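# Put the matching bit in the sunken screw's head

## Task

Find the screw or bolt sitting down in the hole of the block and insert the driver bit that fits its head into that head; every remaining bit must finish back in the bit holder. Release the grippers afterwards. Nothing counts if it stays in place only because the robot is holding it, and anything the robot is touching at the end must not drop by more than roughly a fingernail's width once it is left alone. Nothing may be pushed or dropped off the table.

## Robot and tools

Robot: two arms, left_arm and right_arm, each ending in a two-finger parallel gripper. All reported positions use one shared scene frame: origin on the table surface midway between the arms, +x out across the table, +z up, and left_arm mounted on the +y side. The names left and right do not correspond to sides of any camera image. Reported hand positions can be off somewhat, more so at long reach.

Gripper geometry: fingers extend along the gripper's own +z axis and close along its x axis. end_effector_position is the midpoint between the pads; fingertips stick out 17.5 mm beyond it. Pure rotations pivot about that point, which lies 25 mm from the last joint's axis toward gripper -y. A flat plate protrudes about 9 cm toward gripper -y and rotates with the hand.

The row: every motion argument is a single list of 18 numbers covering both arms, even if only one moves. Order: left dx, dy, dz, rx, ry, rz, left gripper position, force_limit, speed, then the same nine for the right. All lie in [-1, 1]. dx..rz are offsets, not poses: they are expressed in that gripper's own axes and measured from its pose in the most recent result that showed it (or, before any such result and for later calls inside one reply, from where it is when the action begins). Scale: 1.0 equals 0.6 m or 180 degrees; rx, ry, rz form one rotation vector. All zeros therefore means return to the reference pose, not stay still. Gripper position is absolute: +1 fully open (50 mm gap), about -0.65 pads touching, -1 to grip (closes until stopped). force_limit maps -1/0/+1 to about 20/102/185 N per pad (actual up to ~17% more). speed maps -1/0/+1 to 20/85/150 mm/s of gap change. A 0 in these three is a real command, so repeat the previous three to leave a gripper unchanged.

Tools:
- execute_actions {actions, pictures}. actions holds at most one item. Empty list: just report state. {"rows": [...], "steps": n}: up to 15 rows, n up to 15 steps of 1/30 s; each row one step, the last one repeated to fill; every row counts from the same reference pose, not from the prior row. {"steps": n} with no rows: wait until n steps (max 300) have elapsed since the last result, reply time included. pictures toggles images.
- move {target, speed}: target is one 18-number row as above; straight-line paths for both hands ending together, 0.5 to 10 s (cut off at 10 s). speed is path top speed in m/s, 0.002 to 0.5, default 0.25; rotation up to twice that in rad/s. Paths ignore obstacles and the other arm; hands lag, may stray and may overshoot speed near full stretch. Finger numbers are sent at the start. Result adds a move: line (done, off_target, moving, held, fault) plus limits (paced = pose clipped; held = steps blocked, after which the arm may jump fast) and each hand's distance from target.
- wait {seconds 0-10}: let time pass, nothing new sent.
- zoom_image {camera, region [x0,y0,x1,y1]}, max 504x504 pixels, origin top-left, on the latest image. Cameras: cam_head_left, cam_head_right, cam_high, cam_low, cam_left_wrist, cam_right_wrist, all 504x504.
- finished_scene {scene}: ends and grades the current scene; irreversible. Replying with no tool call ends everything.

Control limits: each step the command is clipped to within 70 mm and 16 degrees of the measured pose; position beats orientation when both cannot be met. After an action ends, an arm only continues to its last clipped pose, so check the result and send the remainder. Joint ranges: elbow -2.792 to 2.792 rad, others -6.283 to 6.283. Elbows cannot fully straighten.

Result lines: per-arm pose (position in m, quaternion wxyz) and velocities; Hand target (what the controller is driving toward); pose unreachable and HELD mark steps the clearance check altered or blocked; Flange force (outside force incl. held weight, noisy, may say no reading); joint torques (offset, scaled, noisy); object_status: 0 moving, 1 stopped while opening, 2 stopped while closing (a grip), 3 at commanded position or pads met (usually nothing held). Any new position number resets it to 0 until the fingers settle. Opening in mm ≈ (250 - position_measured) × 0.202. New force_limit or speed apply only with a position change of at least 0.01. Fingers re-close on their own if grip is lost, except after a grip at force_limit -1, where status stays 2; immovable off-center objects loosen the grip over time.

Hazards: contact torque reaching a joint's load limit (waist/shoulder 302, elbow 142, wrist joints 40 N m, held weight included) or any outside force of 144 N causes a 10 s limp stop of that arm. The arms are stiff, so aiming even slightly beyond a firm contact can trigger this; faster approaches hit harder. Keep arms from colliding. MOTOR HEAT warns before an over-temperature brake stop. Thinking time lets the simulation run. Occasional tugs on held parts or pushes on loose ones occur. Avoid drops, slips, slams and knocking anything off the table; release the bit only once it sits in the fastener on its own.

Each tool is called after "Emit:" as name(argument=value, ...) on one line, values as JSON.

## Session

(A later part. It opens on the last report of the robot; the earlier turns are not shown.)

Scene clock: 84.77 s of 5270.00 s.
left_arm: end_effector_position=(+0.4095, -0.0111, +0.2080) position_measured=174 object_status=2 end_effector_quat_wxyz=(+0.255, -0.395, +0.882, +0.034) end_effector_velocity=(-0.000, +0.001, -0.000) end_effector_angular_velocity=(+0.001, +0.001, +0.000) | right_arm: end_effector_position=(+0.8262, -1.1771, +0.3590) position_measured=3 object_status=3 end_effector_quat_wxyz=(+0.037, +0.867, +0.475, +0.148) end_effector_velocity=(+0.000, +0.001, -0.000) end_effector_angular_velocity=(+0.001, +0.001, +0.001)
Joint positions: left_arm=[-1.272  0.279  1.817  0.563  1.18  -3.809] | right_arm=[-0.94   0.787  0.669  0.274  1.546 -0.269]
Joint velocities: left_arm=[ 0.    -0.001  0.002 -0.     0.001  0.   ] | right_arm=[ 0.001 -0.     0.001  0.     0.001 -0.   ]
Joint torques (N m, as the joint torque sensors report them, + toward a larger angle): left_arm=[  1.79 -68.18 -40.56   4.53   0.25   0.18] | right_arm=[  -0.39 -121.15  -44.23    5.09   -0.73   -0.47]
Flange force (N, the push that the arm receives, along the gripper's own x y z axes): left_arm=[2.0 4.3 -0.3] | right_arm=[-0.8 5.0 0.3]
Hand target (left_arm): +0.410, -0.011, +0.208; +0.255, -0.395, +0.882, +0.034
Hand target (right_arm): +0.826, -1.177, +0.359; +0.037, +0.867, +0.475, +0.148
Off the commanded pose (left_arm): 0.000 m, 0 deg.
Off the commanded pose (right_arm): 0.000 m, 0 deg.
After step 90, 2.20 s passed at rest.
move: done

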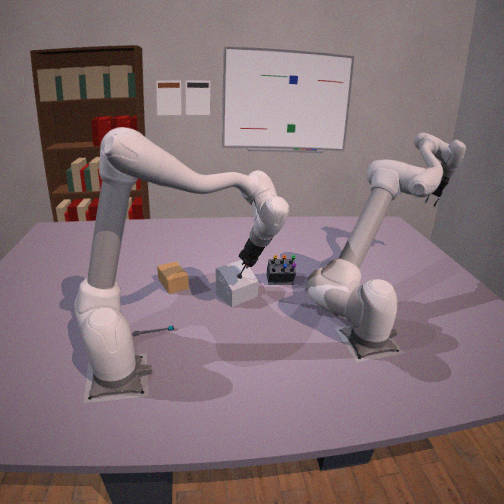

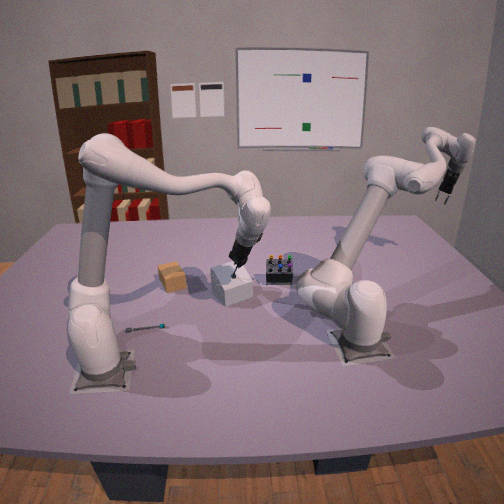

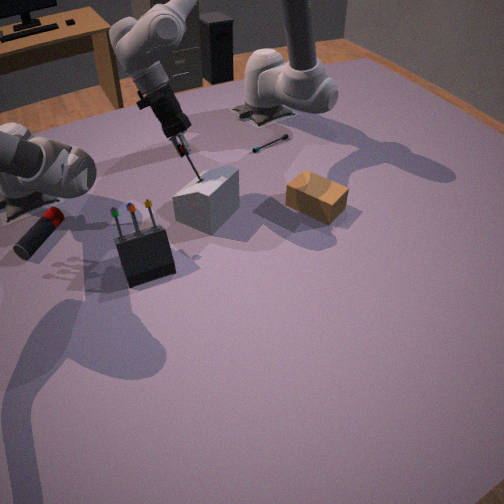

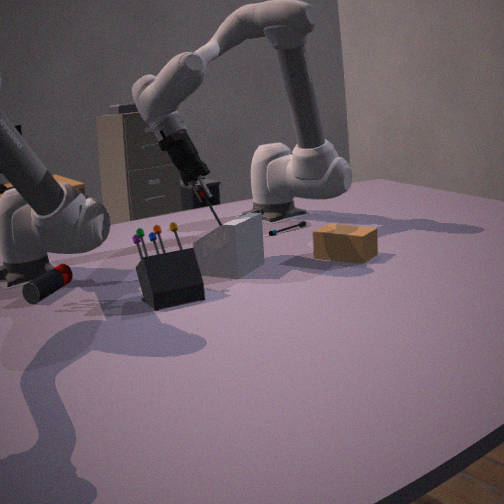

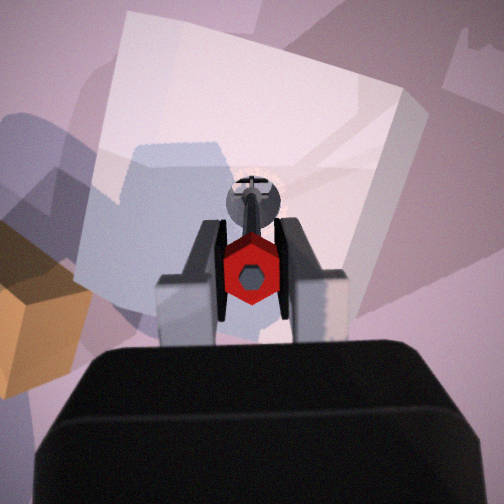

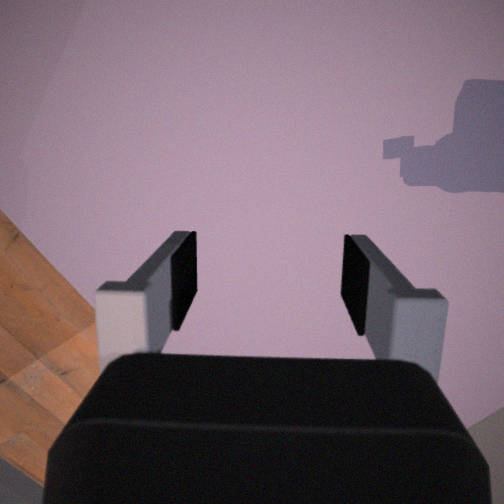

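Emit:
move(target=[0.0003,0.001,0.03,0.0045,0,0,-1,-0.5,-0.5,0,0,0,0,0,0,1,0,0], speed=0.015)

Emit:
zoom_image(camera="cam_left_wrist", region=[210,150,294,234])

Scene clock: 92.83 s of 5270.00 s.
left_arm: end_effector_position=(+0.4166, -0.0061, +0.1922) position_measured=174 object_status=2 end_effector_quat_wxyz=(+0.258, -0.393, +0.882, +0.028) end_effector_velocity=(-0.000, +0.002, -0.001) end_effector_angular_velocity=(+0.002, +0.001, +0.001) | right_arm: end_effector_position=(+0.8262, -1.1771, +0.3590) position_measured=3 object_status=3 end_effector_quat_wxyz=(+0.037, +0.867, +0.475, +0.148) end_effector_velocity=(-0.000, +0.000, -0.001) end_effector_angular_velocity=(-0.001, +0.002, +0.001)
Joint positions: left_arm=[-1.261  0.286  1.843  0.582  1.137 -3.823] | right_arm=[-0.94   0.787  0.669  0.274  1.546 -0.269]
Joint velocities: left_arm=[ 0.001 -0.001  0.002  0.     0.001 -0.   ] | right_arm=[ 0.001  0.     0.    -0.002  0.    -0.   ]
Joint torques (N m, as the joint torque sensors report them, + toward a larger angle): left_arm=[  3.79 -67.23 -39.98   4.36   0.07  -0.31] | right_arm=[  -0.79 -119.61  -43.65    5.29   -0.4    -0.73]
Flange force (N, the push that the arm receives, along the gripper's own x y z axes): left_arm=[2.9 6.3 -3.0] | right_arm=[1.9 3.5 0.5]
Hand target (left_arm): +0.417, -0.006, +0.192; +0.258, -0.393, +0.882, +0.028
Hand target (right_arm): +0.826, -1.177, +0.359; +0.037, +0.867, +0.475, +0.148
Off the commanded pose (left_arm): 0.000 m, 0 deg.
Off the commanded pose (right_arm): 0.000 m, 0 deg.
After step 90, 3.63 s passed at rest.
move: done

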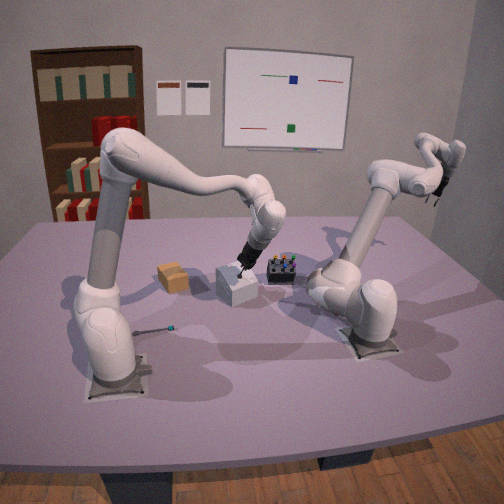

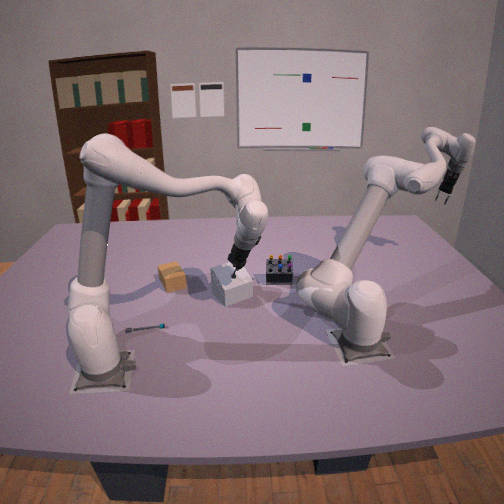

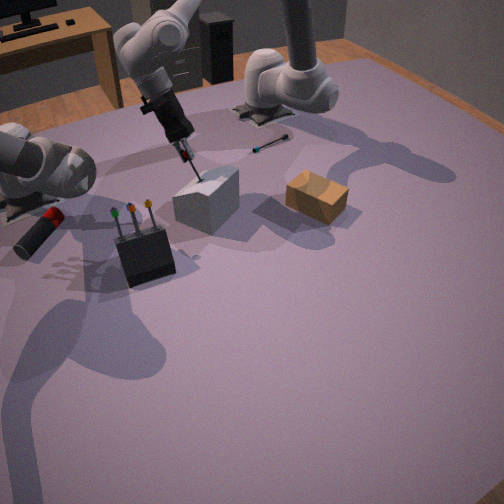

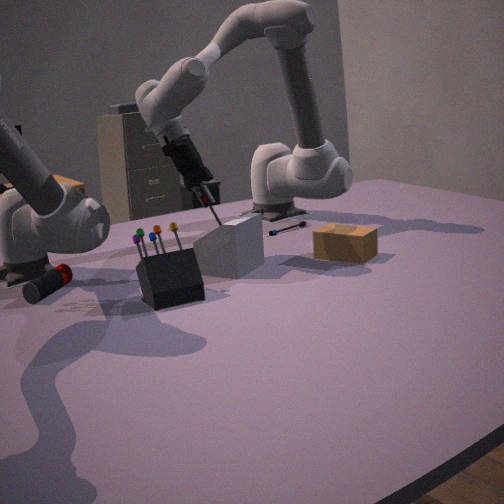

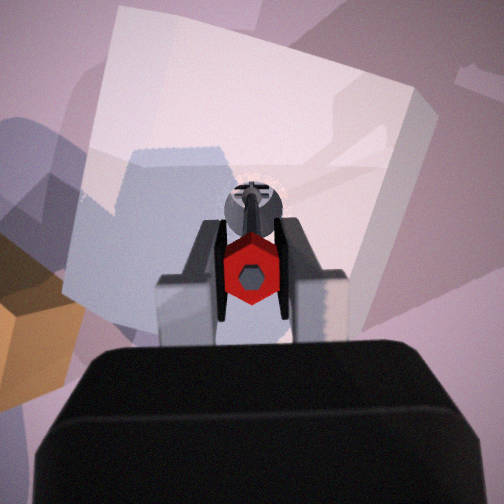

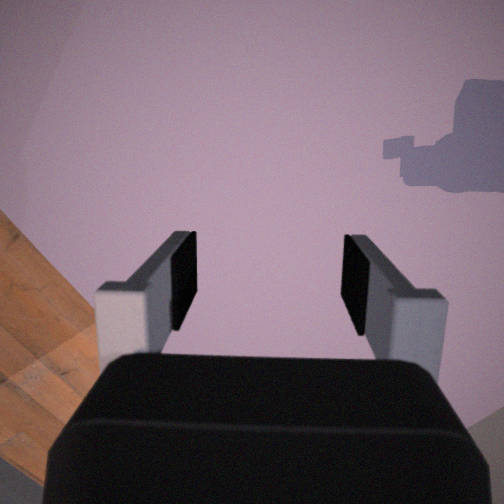

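Region (210, 150, 294, 234) of cam_left_wrist's 504x504 image, scaled by 6.000, with more detail than that image has.

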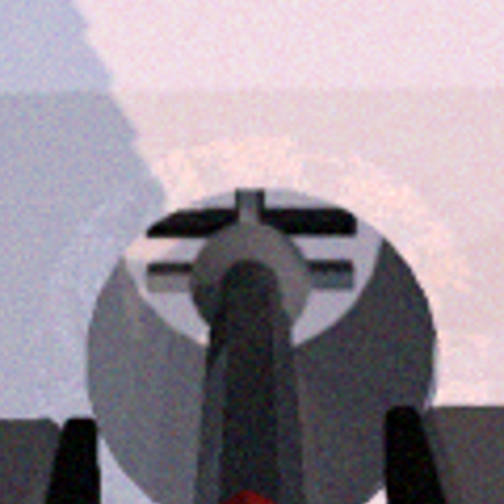

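Emit:
execute_actions(actions=[])

Emit:
move(target=[0,-0.0015,0.015,0,0,0,-1,-0.5,-0.5,0,0,0,0,0,0,1,0,0], speed=0.008)

Emit:
zoom_image(camera="cam_left_wrist", region=[210,150,294,234])

Scene clock: 98.97 s of 5270.00 s.
left_arm: end_effector_position=(+0.4166, -0.0061, +0.1922) position_measured=174 object_status=2 end_effector_quat_wxyz=(+0.258, -0.393, +0.882, +0.028) end_effector_velocity=(-0.001, +0.000, -0.001) end_effector_angular_velocity=(+0.001, +0.002, -0.002) | right_arm: end_effector_position=(+0.8262, -1.1771, +0.3590) position_measured=3 object_status=3 end_effector_quat_wxyz=(+0.037, +0.867, +0.475, +0.148) end_effector_velocity=(+0.001, +0.001, +0.001) end_effector_angular_velocity=(+0.002, -0.002, +0.001)
Joint positions: left_arm=[-1.261  0.286  1.843  0.582  1.137 -3.823] | right_arm=[-0.94   0.787  0.669  0.274  1.546 -0.269]
Joint velocities: left_arm=[-0.001  0.     0.002 -0.001 -0.001  0.001] | right_arm=[ 0.001 -0.001 -0.     0.002  0.001  0.   ]
Joint torques (N m, as the joint torque sensors report them, + toward a larger angle): left_arm=[  1.6  -67.86 -39.66   4.23   0.46  -0.15] | right_arm=[   0.67 -123.11  -43.11    5.52   -0.34   -0.71]
Flange force (N, the push that the arm receives, along the gripper's own x y z axes): left_arm=[1.7 3.9 -0.2] | right_arm=[-2.2 14.4 -0.7]
Hand target (left_arm): +0.417, -0.006, +0.192; +0.258, -0.393, +0.882, +0.028
Hand target (right_arm): +0.826, -1.177, +0.359; +0.037, +0.867, +0.475, +0.148
Off the commanded pose (left_arm): 0.000 m, 0 deg.
Off the commanded pose (right_arm): 0.000 m, 0 deg.
Steps of this call (steps 1 to 90: nothing new was sent; then 3.13 s passed at rest). Readings (end_effector_position | what the end effector reports):
1: left_arm (+0.4166, -0.0061, +0.1922) | right_arm (+0.8262, -1.1771, +0.3590) | left_arm position_measured=174 object_status=2 | right_arm position_measured=3 object_status=3
2: left_arm (+0.4166, -0.0061, +0.1922) | right_arm (+0.8262, -1.1771, +0.3590) | left_arm position_measured=174 object_status=2 | right_arm position_measured=3 object_status=3
4: left_arm (+0.4166, -0.0061, +0.1922) | right_arm (+0.8262, -1.1771, +0.3590) | left_arm position_measured=174 object_status=2 | right_arm position_measured=3 object_status=3
8: left_arm (+0.4166, -0.0061, +0.1922) | right_arm (+0.8262, -1.1771, +0.3590) | left_arm position_measured=174 object_status=2 | right_arm position_measured=3 object_status=3
90: the state above

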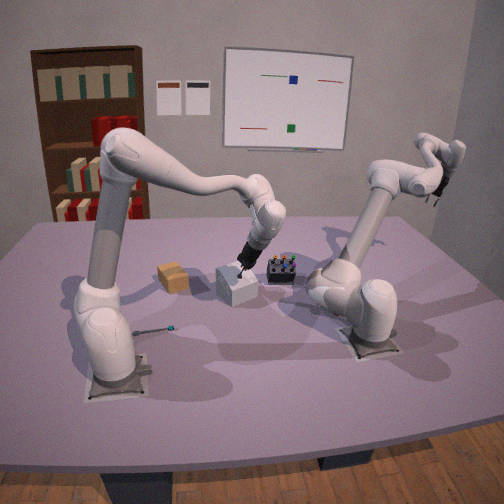

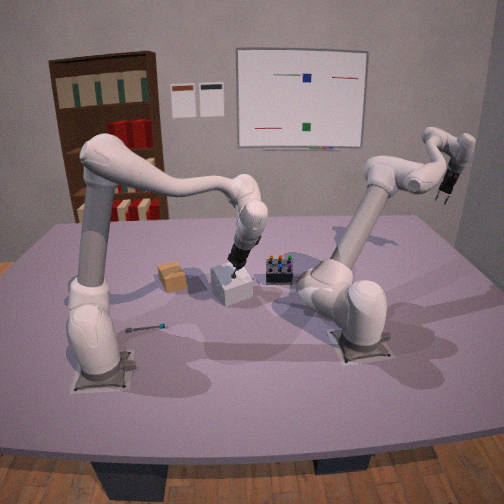

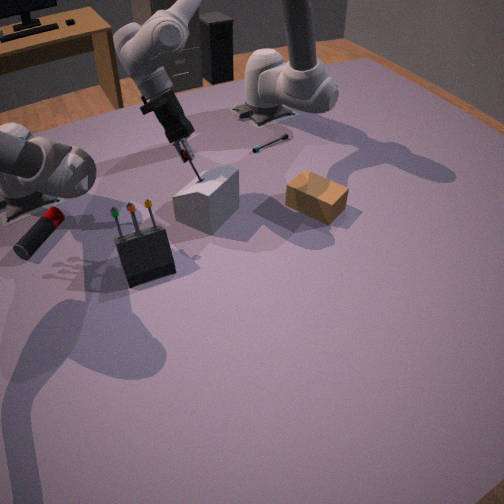

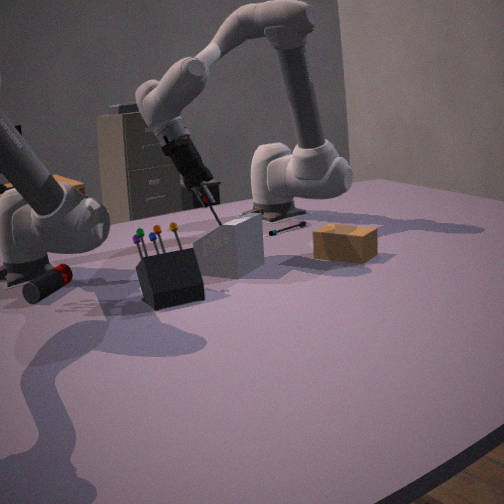

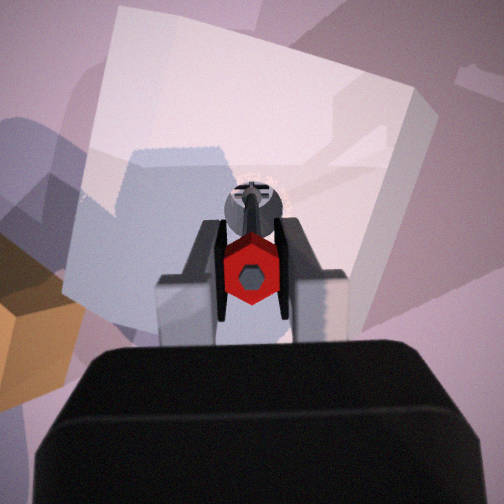

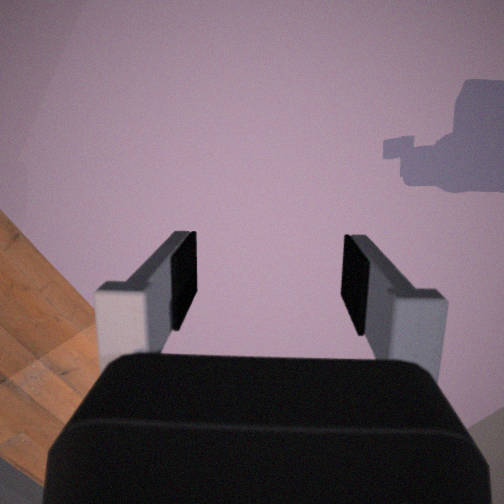

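Scene clock: 100.33 s of 5270.00 s.
left_arm: end_effector_position=(+0.4212, -0.0044, +0.1845) position_measured=174 object_status=2 end_effector_quat_wxyz=(+0.258, -0.393, +0.882, +0.028) end_effector_velocity=(+0.000, +0.001, -0.001) end_effector_angular_velocity=(+0.002, -0.000, -0.000) | right_arm: end_effector_position=(+0.8262, -1.1771, +0.3590) position_measured=3 object_status=3 end_effector_quat_wxyz=(+0.037, +0.867, +0.475, +0.148) end_effector_velocity=(-0.001, -0.001, -0.000) end_effector_angular_velocity=(-0.000, +0.000, -0.002)
Joint positions: left_arm=[-1.253  0.294  1.848  0.587  1.122 -3.826] | right_arm=[-0.94   0.787  0.669  0.274  1.546 -0.269]
Joint velocities: left_arm=[ 0.001  0.001  0.001  0.001 -0.     0.   ] | right_arm=[-0.001  0.001 -0.    -0.    -0.    -0.   ]
Joint torques (N m, as the joint torque sensors report them, + toward a larger angle): left_arm=[  1.82 -68.36 -40.28   4.42   0.44  -0.05] | right_arm=[   0.34 -121.02  -44.15    5.63   -0.4    -0.52]
Flange force (N, the push that the arm receives, along the gripper's own x y z axes): left_arm=[1.1 5.9 -0.3] | right_arm=[-2.0 4.4 0.7]
Hand target (left_arm): +0.421, -0.004, +0.185; +0.258, -0.393, +0.882, +0.028
Hand target (right_arm): +0.826, -1.177, +0.359; +0.037, +0.867, +0.475, +0.148
Off the commanded pose (left_arm): 0.000 m, 0 deg.
Off the commanded pose (right_arm): 0.000 m, 0 deg.
move: done

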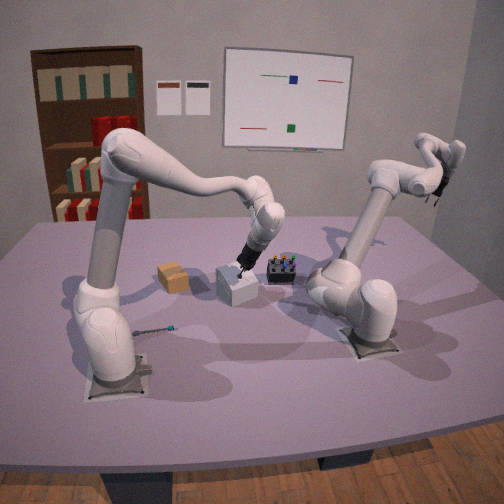

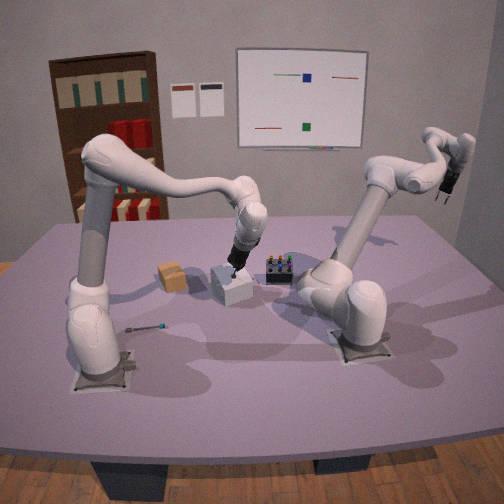

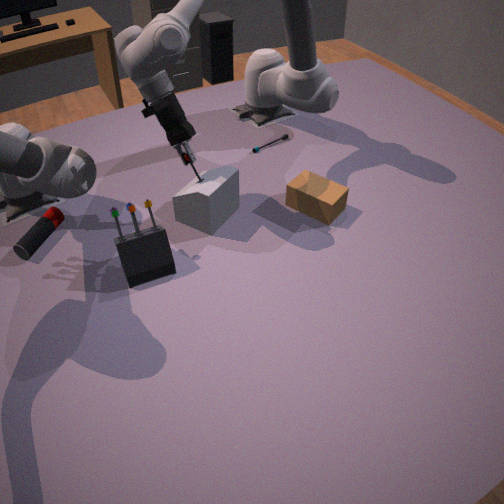

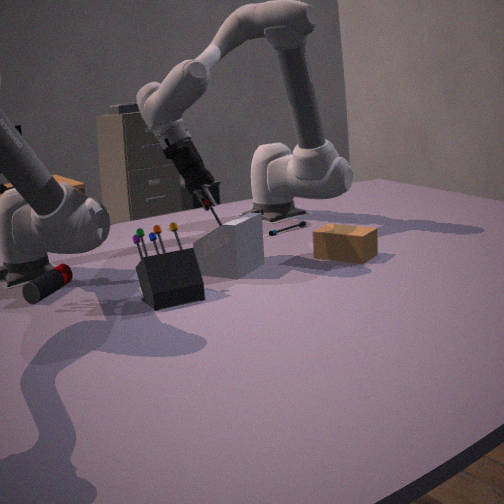

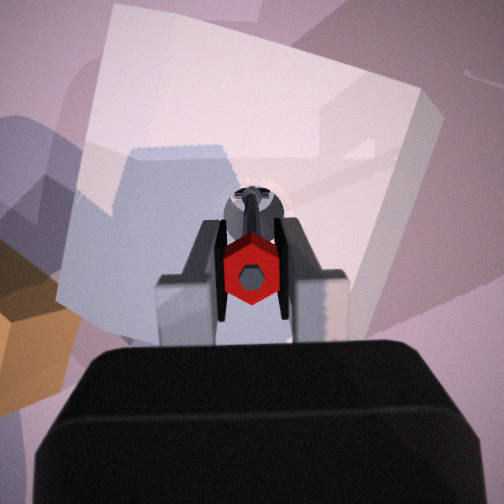

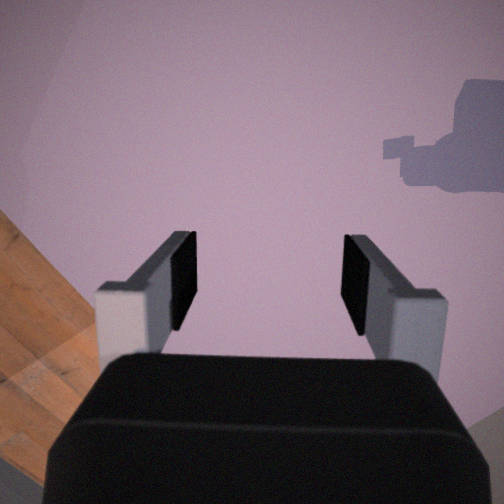

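Region (210, 150, 294, 234) of cam_left_wrist's 504x504 image, scaled by 6.000, with more detail than that image has.

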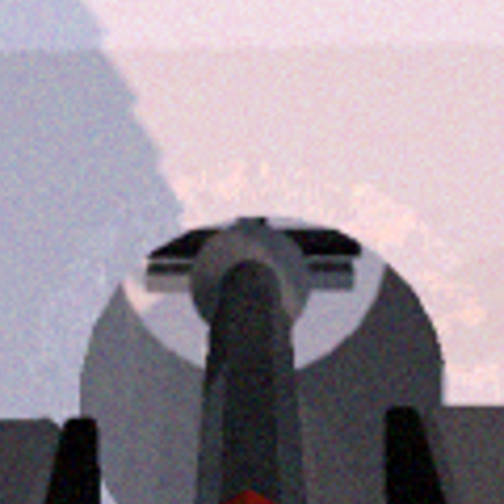

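Emit:
move(target=[0,0,0.008,0,0,0,-1,-0.5,-0.5,0,0,0,0,0,0,1,0,0], speed=0.004)

Emit:
zoom_image(camera="cam_left_wrist", region=[210,150,294,234])

Scene clock: 104.63 s of 5270.00 s.
left_arm: end_effector_position=(+0.4232, -0.0032, +0.1804) position_measured=174 object_status=2 end_effector_quat_wxyz=(+0.258, -0.393, +0.882, +0.028) end_effector_velocity=(+0.000, -0.001, +0.001) end_effector_angular_velocity=(-0.002, -0.001, +0.001) | right_arm: end_effector_position=(+0.8262, -1.1771, +0.3590) position_measured=3 object_status=3 end_effector_quat_wxyz=(+0.037, +0.867, +0.475, +0.148) end_effector_velocity=(-0.001, -0.000, -0.000) end_effector_angular_velocity=(+0.000, +0.001, -0.001)
Joint positions: left_arm=[-1.25   0.297  1.852  0.59   1.114 -3.828] | right_arm=[-0.94   0.787  0.669  0.274  1.546 -0.269]
Joint velocities: left_arm=[-0.    -0.    -0.001  0.     0.    -0.002] | right_arm=[-0.001 -0.     0.001 -0.001  0.     0.   ]
Joint torques (N m, as the joint torque sensors report them, + toward a larger angle): left_arm=[  1.24 -67.57 -40.29   4.42   0.42  -0.18] | right_arm=[  -0.11 -121.46  -44.15    5.26   -0.48   -0.55]
Flange force (N, the push that the arm receives, along the gripper's own x y z axes): left_arm=[-0.5 6.5 -0.3] | right_arm=[-0.8 5.3 0.5]
Hand target (left_arm): +0.423, -0.003, +0.180; +0.258, -0.393, +0.882, +0.028
Hand target (right_arm): +0.826, -1.177, +0.359; +0.037, +0.867, +0.475, +0.148
Off the commanded pose (left_arm): 0.000 m, 0 deg.
Off the commanded pose (right_arm): 0.000 m, 0 deg.
move: done

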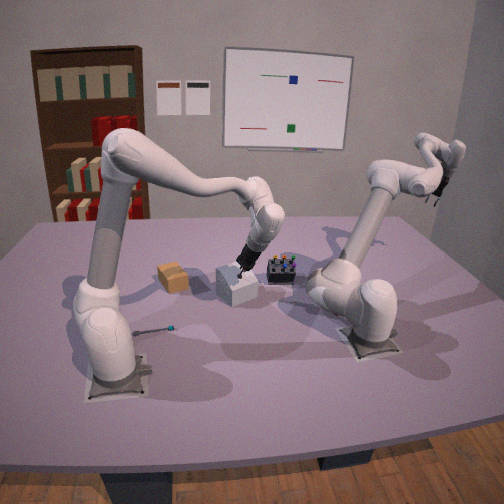

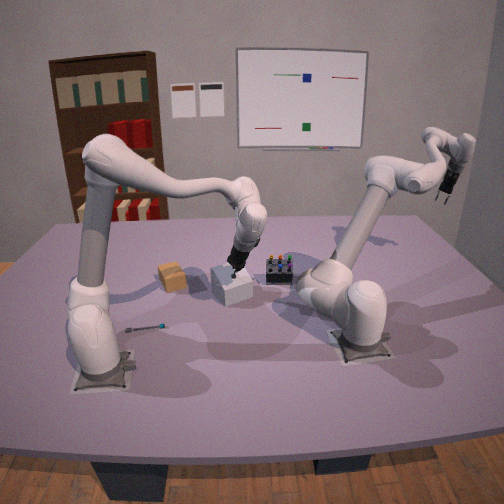

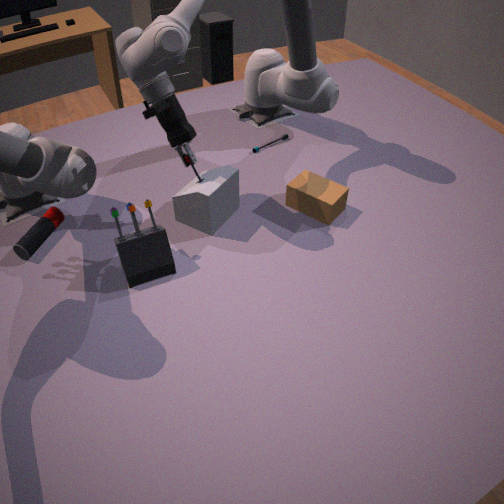

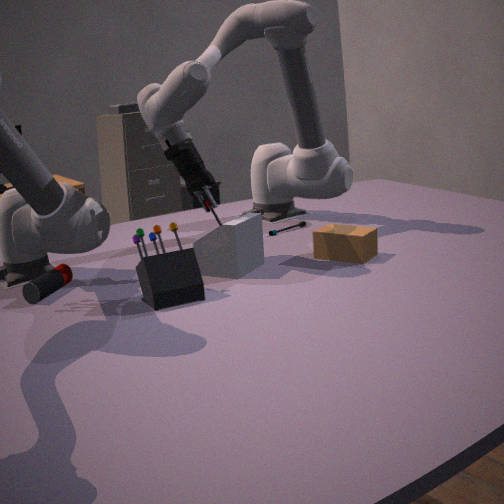

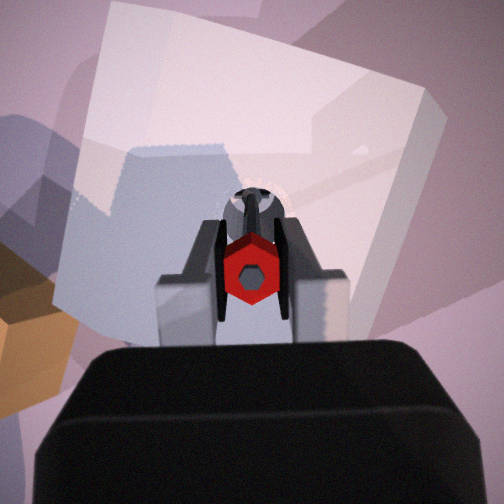

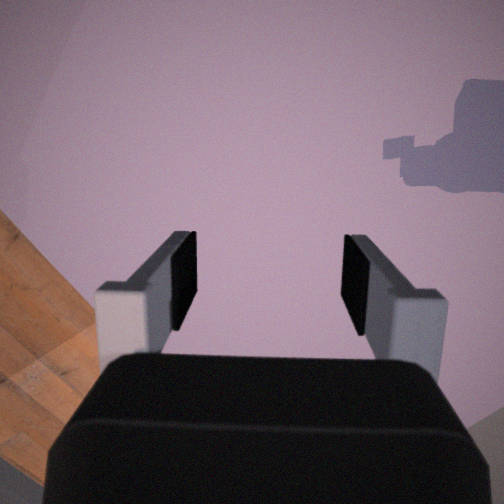

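Region (210, 150, 294, 234) of cam_left_wrist's 504x504 image, scaled by 6.000, with more detail than that image has.

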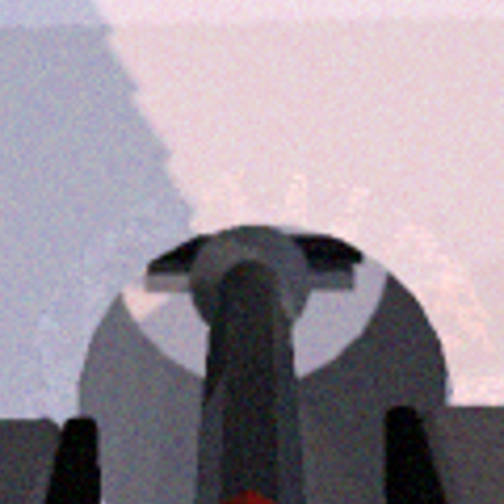

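Emit:
move(target=[0.0005,0,0.004,0,0,0,-1,-0.5,-0.5,0,0,0,0,0,0,1,0,0], speed=0.003)

Emit:
zoom_image(camera="cam_left_wrist", region=[210,150,294,234])

Scene clock: 107.97 s of 5270.00 s.
left_arm: end_effector_position=(+0.4241, -0.0028, +0.1781) position_measured=174 object_status=2 end_effector_quat_wxyz=(+0.258, -0.393, +0.882, +0.028) end_effector_velocity=(-0.001, +0.000, -0.001) end_effector_angular_velocity=(+0.001, +0.002, -0.001) | right_arm: end_effector_position=(+0.8262, -1.1771, +0.3590) position_measured=3 object_status=3 end_effector_quat_wxyz=(+0.037, +0.867, +0.475, +0.148) end_effector_velocity=(+0.001, +0.001, +0.000) end_effector_angular_velocity=(-0.000, -0.001, +0.002)
Joint positions: left_arm=[-1.248  0.3    1.853  0.591  1.11  -3.829] | right_arm=[-0.94   0.787  0.669  0.274  1.546 -0.269]
Joint velocities: left_arm=[-0.001 -0.     0.002 -0.001 -0.     0.   ] | right_arm=[ 0.002  0.    -0.001  0.    -0.    -0.   ]
Joint torques (N m, as the joint torque sensors report them, + toward a larger angle): left_arm=[  0.63 -67.55 -39.97   4.17   0.11   0.01] | right_arm=[  -2.88 -120.43  -44.72    5.36   -0.43   -0.5 ]
Flange force (N, the push that the arm receives, along the gripper's own x y z axes): left_arm=[-1.0 6.4 -0.8] | right_arm=[3.7 0.9 2.6]
Hand target (left_arm): +0.424, -0.003, +0.178; +0.258, -0.393, +0.882, +0.028
Hand target (right_arm): +0.826, -1.177, +0.359; +0.037, +0.867, +0.475, +0.148
Off the commanded pose (left_arm): 0.000 m, 0 deg.
Off the commanded pose (right_arm): 0.000 m, 0 deg.
move: done

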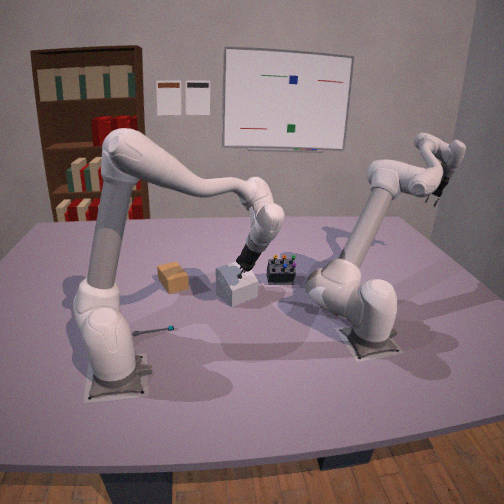

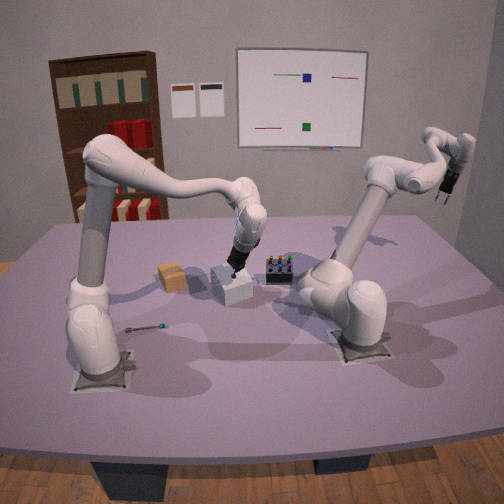

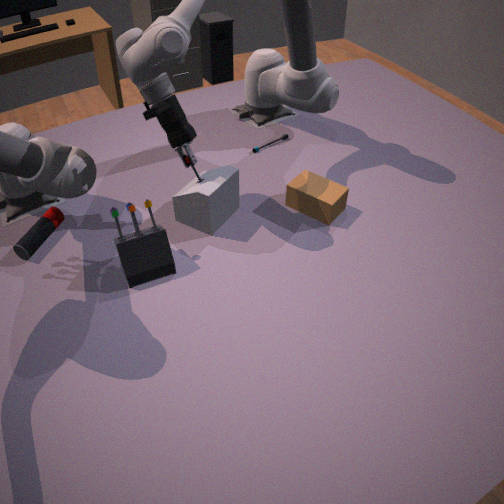

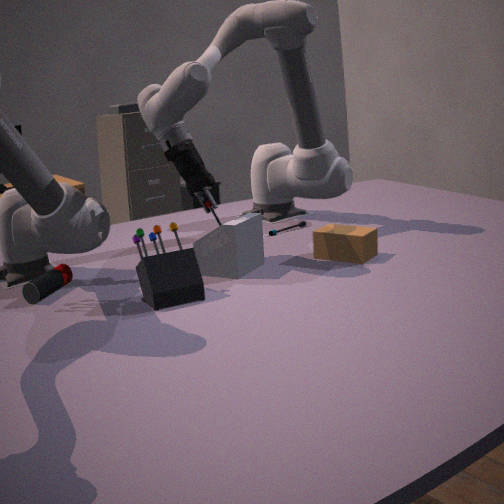

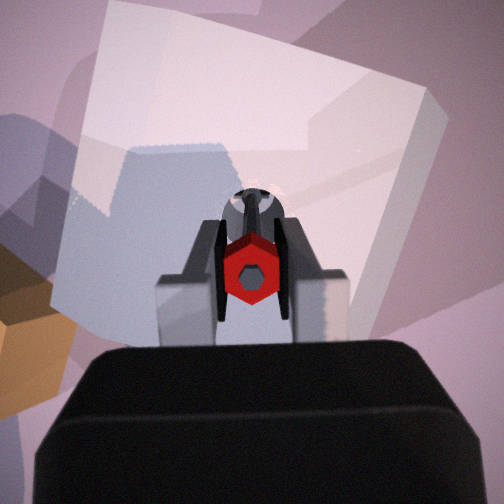

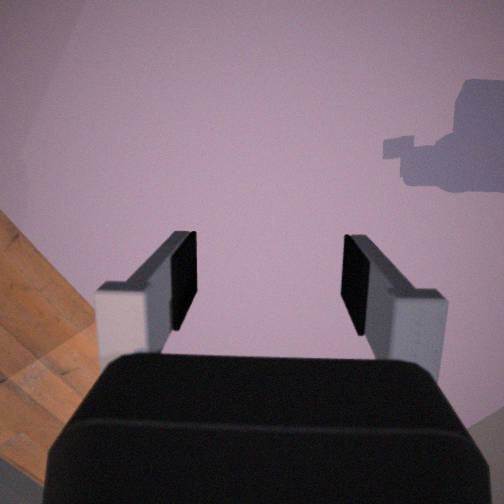

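Region (210, 150, 294, 234) of cam_left_wrist's 504x504 image, scaled by 6.000, with more detail than that image has.

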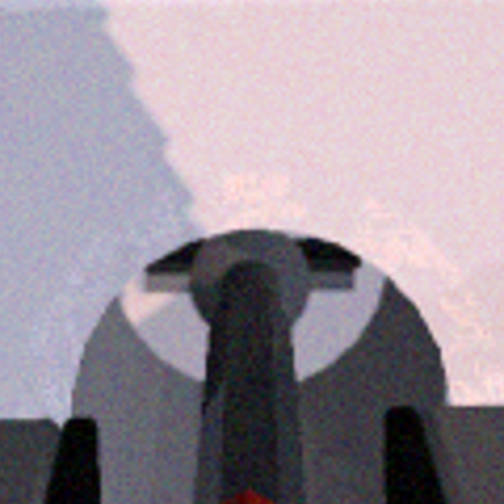

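Continue with picture-less small steps.

Emit:
execute_actions(actions=[{"rows":[[0,0,0.0005,0,0,0,-1,-0.5,-0.5,0,0,0,0,0,0,1,0,0],[0,0,0.001,0,0,0,-1,-0.5,-0.5,0,0,0,0,0,0,1,0,0],[0,0,0.0015,0,0,0,-1,-0.5,-0.5,0,0,0,0,0,0,1,0,0],[0,0,0.002,0,0,0,-1,-0.5,-0.5,0,0,0,0,0,0,1,0,0],[0,0,0.0025,0,0,0,-1,-0.5,-0.5,0,0,0,0,0,0,1,0,0]],"steps":15}], pictures=false)

Scene clock: 115.87 s of 5270.00 s.
left_arm: end_effector_position=(+0.4248, -0.0025, +0.1770) position_measured=174 object_status=2 end_effector_quat_wxyz=(+0.258, -0.393, +0.882, +0.028) end_effector_velocity=(-0.001, +0.001, -0.002) end_effector_angular_velocity=(+0.003, +0.003, +0.003) | right_arm: end_effector_position=(+0.8262, -1.1771, +0.3590) position_measured=3 object_status=3 end_effector_quat_wxyz=(+0.037, +0.867, +0.475, +0.148) end_effector_velocity=(-0.001, -0.001, +0.000) end_effector_angular_velocity=(-0.001, +0.001, -0.001)
Joint positions: left_arm=[-1.247  0.301  1.855  0.592  1.108 -3.829] | right_arm=[-0.94   0.787  0.669  0.274  1.546 -0.269]
Joint velocities: left_arm=[ 0.     0.001  0.002 -0.002  0.001 -0.001] | right_arm=[-0.001 -0.    -0.    -0.001  0.    -0.   ]
Joint torques (N m, as the joint torque sensors report them, + toward a larger angle): left_arm=[ 14.98 -48.41 -21.29   4.12   1.19  -0.47] | right_arm=[  -1.   -123.12  -43.45    5.37   -0.5    -0.75]
Flange force (N, the push that the arm receives, along the gripper's own x y z axes): left_arm=[3.4 -0.8 -38.8] | right_arm=[-2.0 13.7 0.0]
Hand target (left_arm): +0.425, -0.002, +0.177; +0.258, -0.393, +0.882, +0.028
Hand target (right_arm): +0.826, -1.177, +0.359; +0.037, +0.867, +0.475, +0.148
Off the commanded pose (left_arm): 0.000 m, 0 deg.
Off the commanded pose (right_arm): 0.000 m, 0 deg.
Steps of this call (steps 1 to 90: nothing new was sent; then 4.40 s passed at rest; steps 91 to 105: all 15 steps of this action). Readings (end_effector_position | what the end effector reports):
91: left_arm (+0.4241, -0.0028, +0.1781) | right_arm (+0.8262, -1.1771, +0.3590) | left_arm position_measured=174 object_status=2 | right_arm position_measured=3 object_status=3
92: left_arm (+0.4243, -0.0028, +0.1780) | right_arm (+0.8262, -1.1771, +0.3590) | left_arm position_measured=174 object_status=2 | right_arm position_measured=3 object_status=3
94: left_arm (+0.4245, -0.0026, +0.1774) | right_arm (+0.8262, -1.1771, +0.3590) | left_arm position_measured=174 object_status=2 | right_arm position_measured=3 object_status=3
98: left_arm (+0.4248, -0.0026, +0.1771) | right_arm (+0.8262, -1.1771, +0.3590) | left_arm position_measured=174 object_status=2 | right_arm position_measured=3 object_status=3
105: the state above


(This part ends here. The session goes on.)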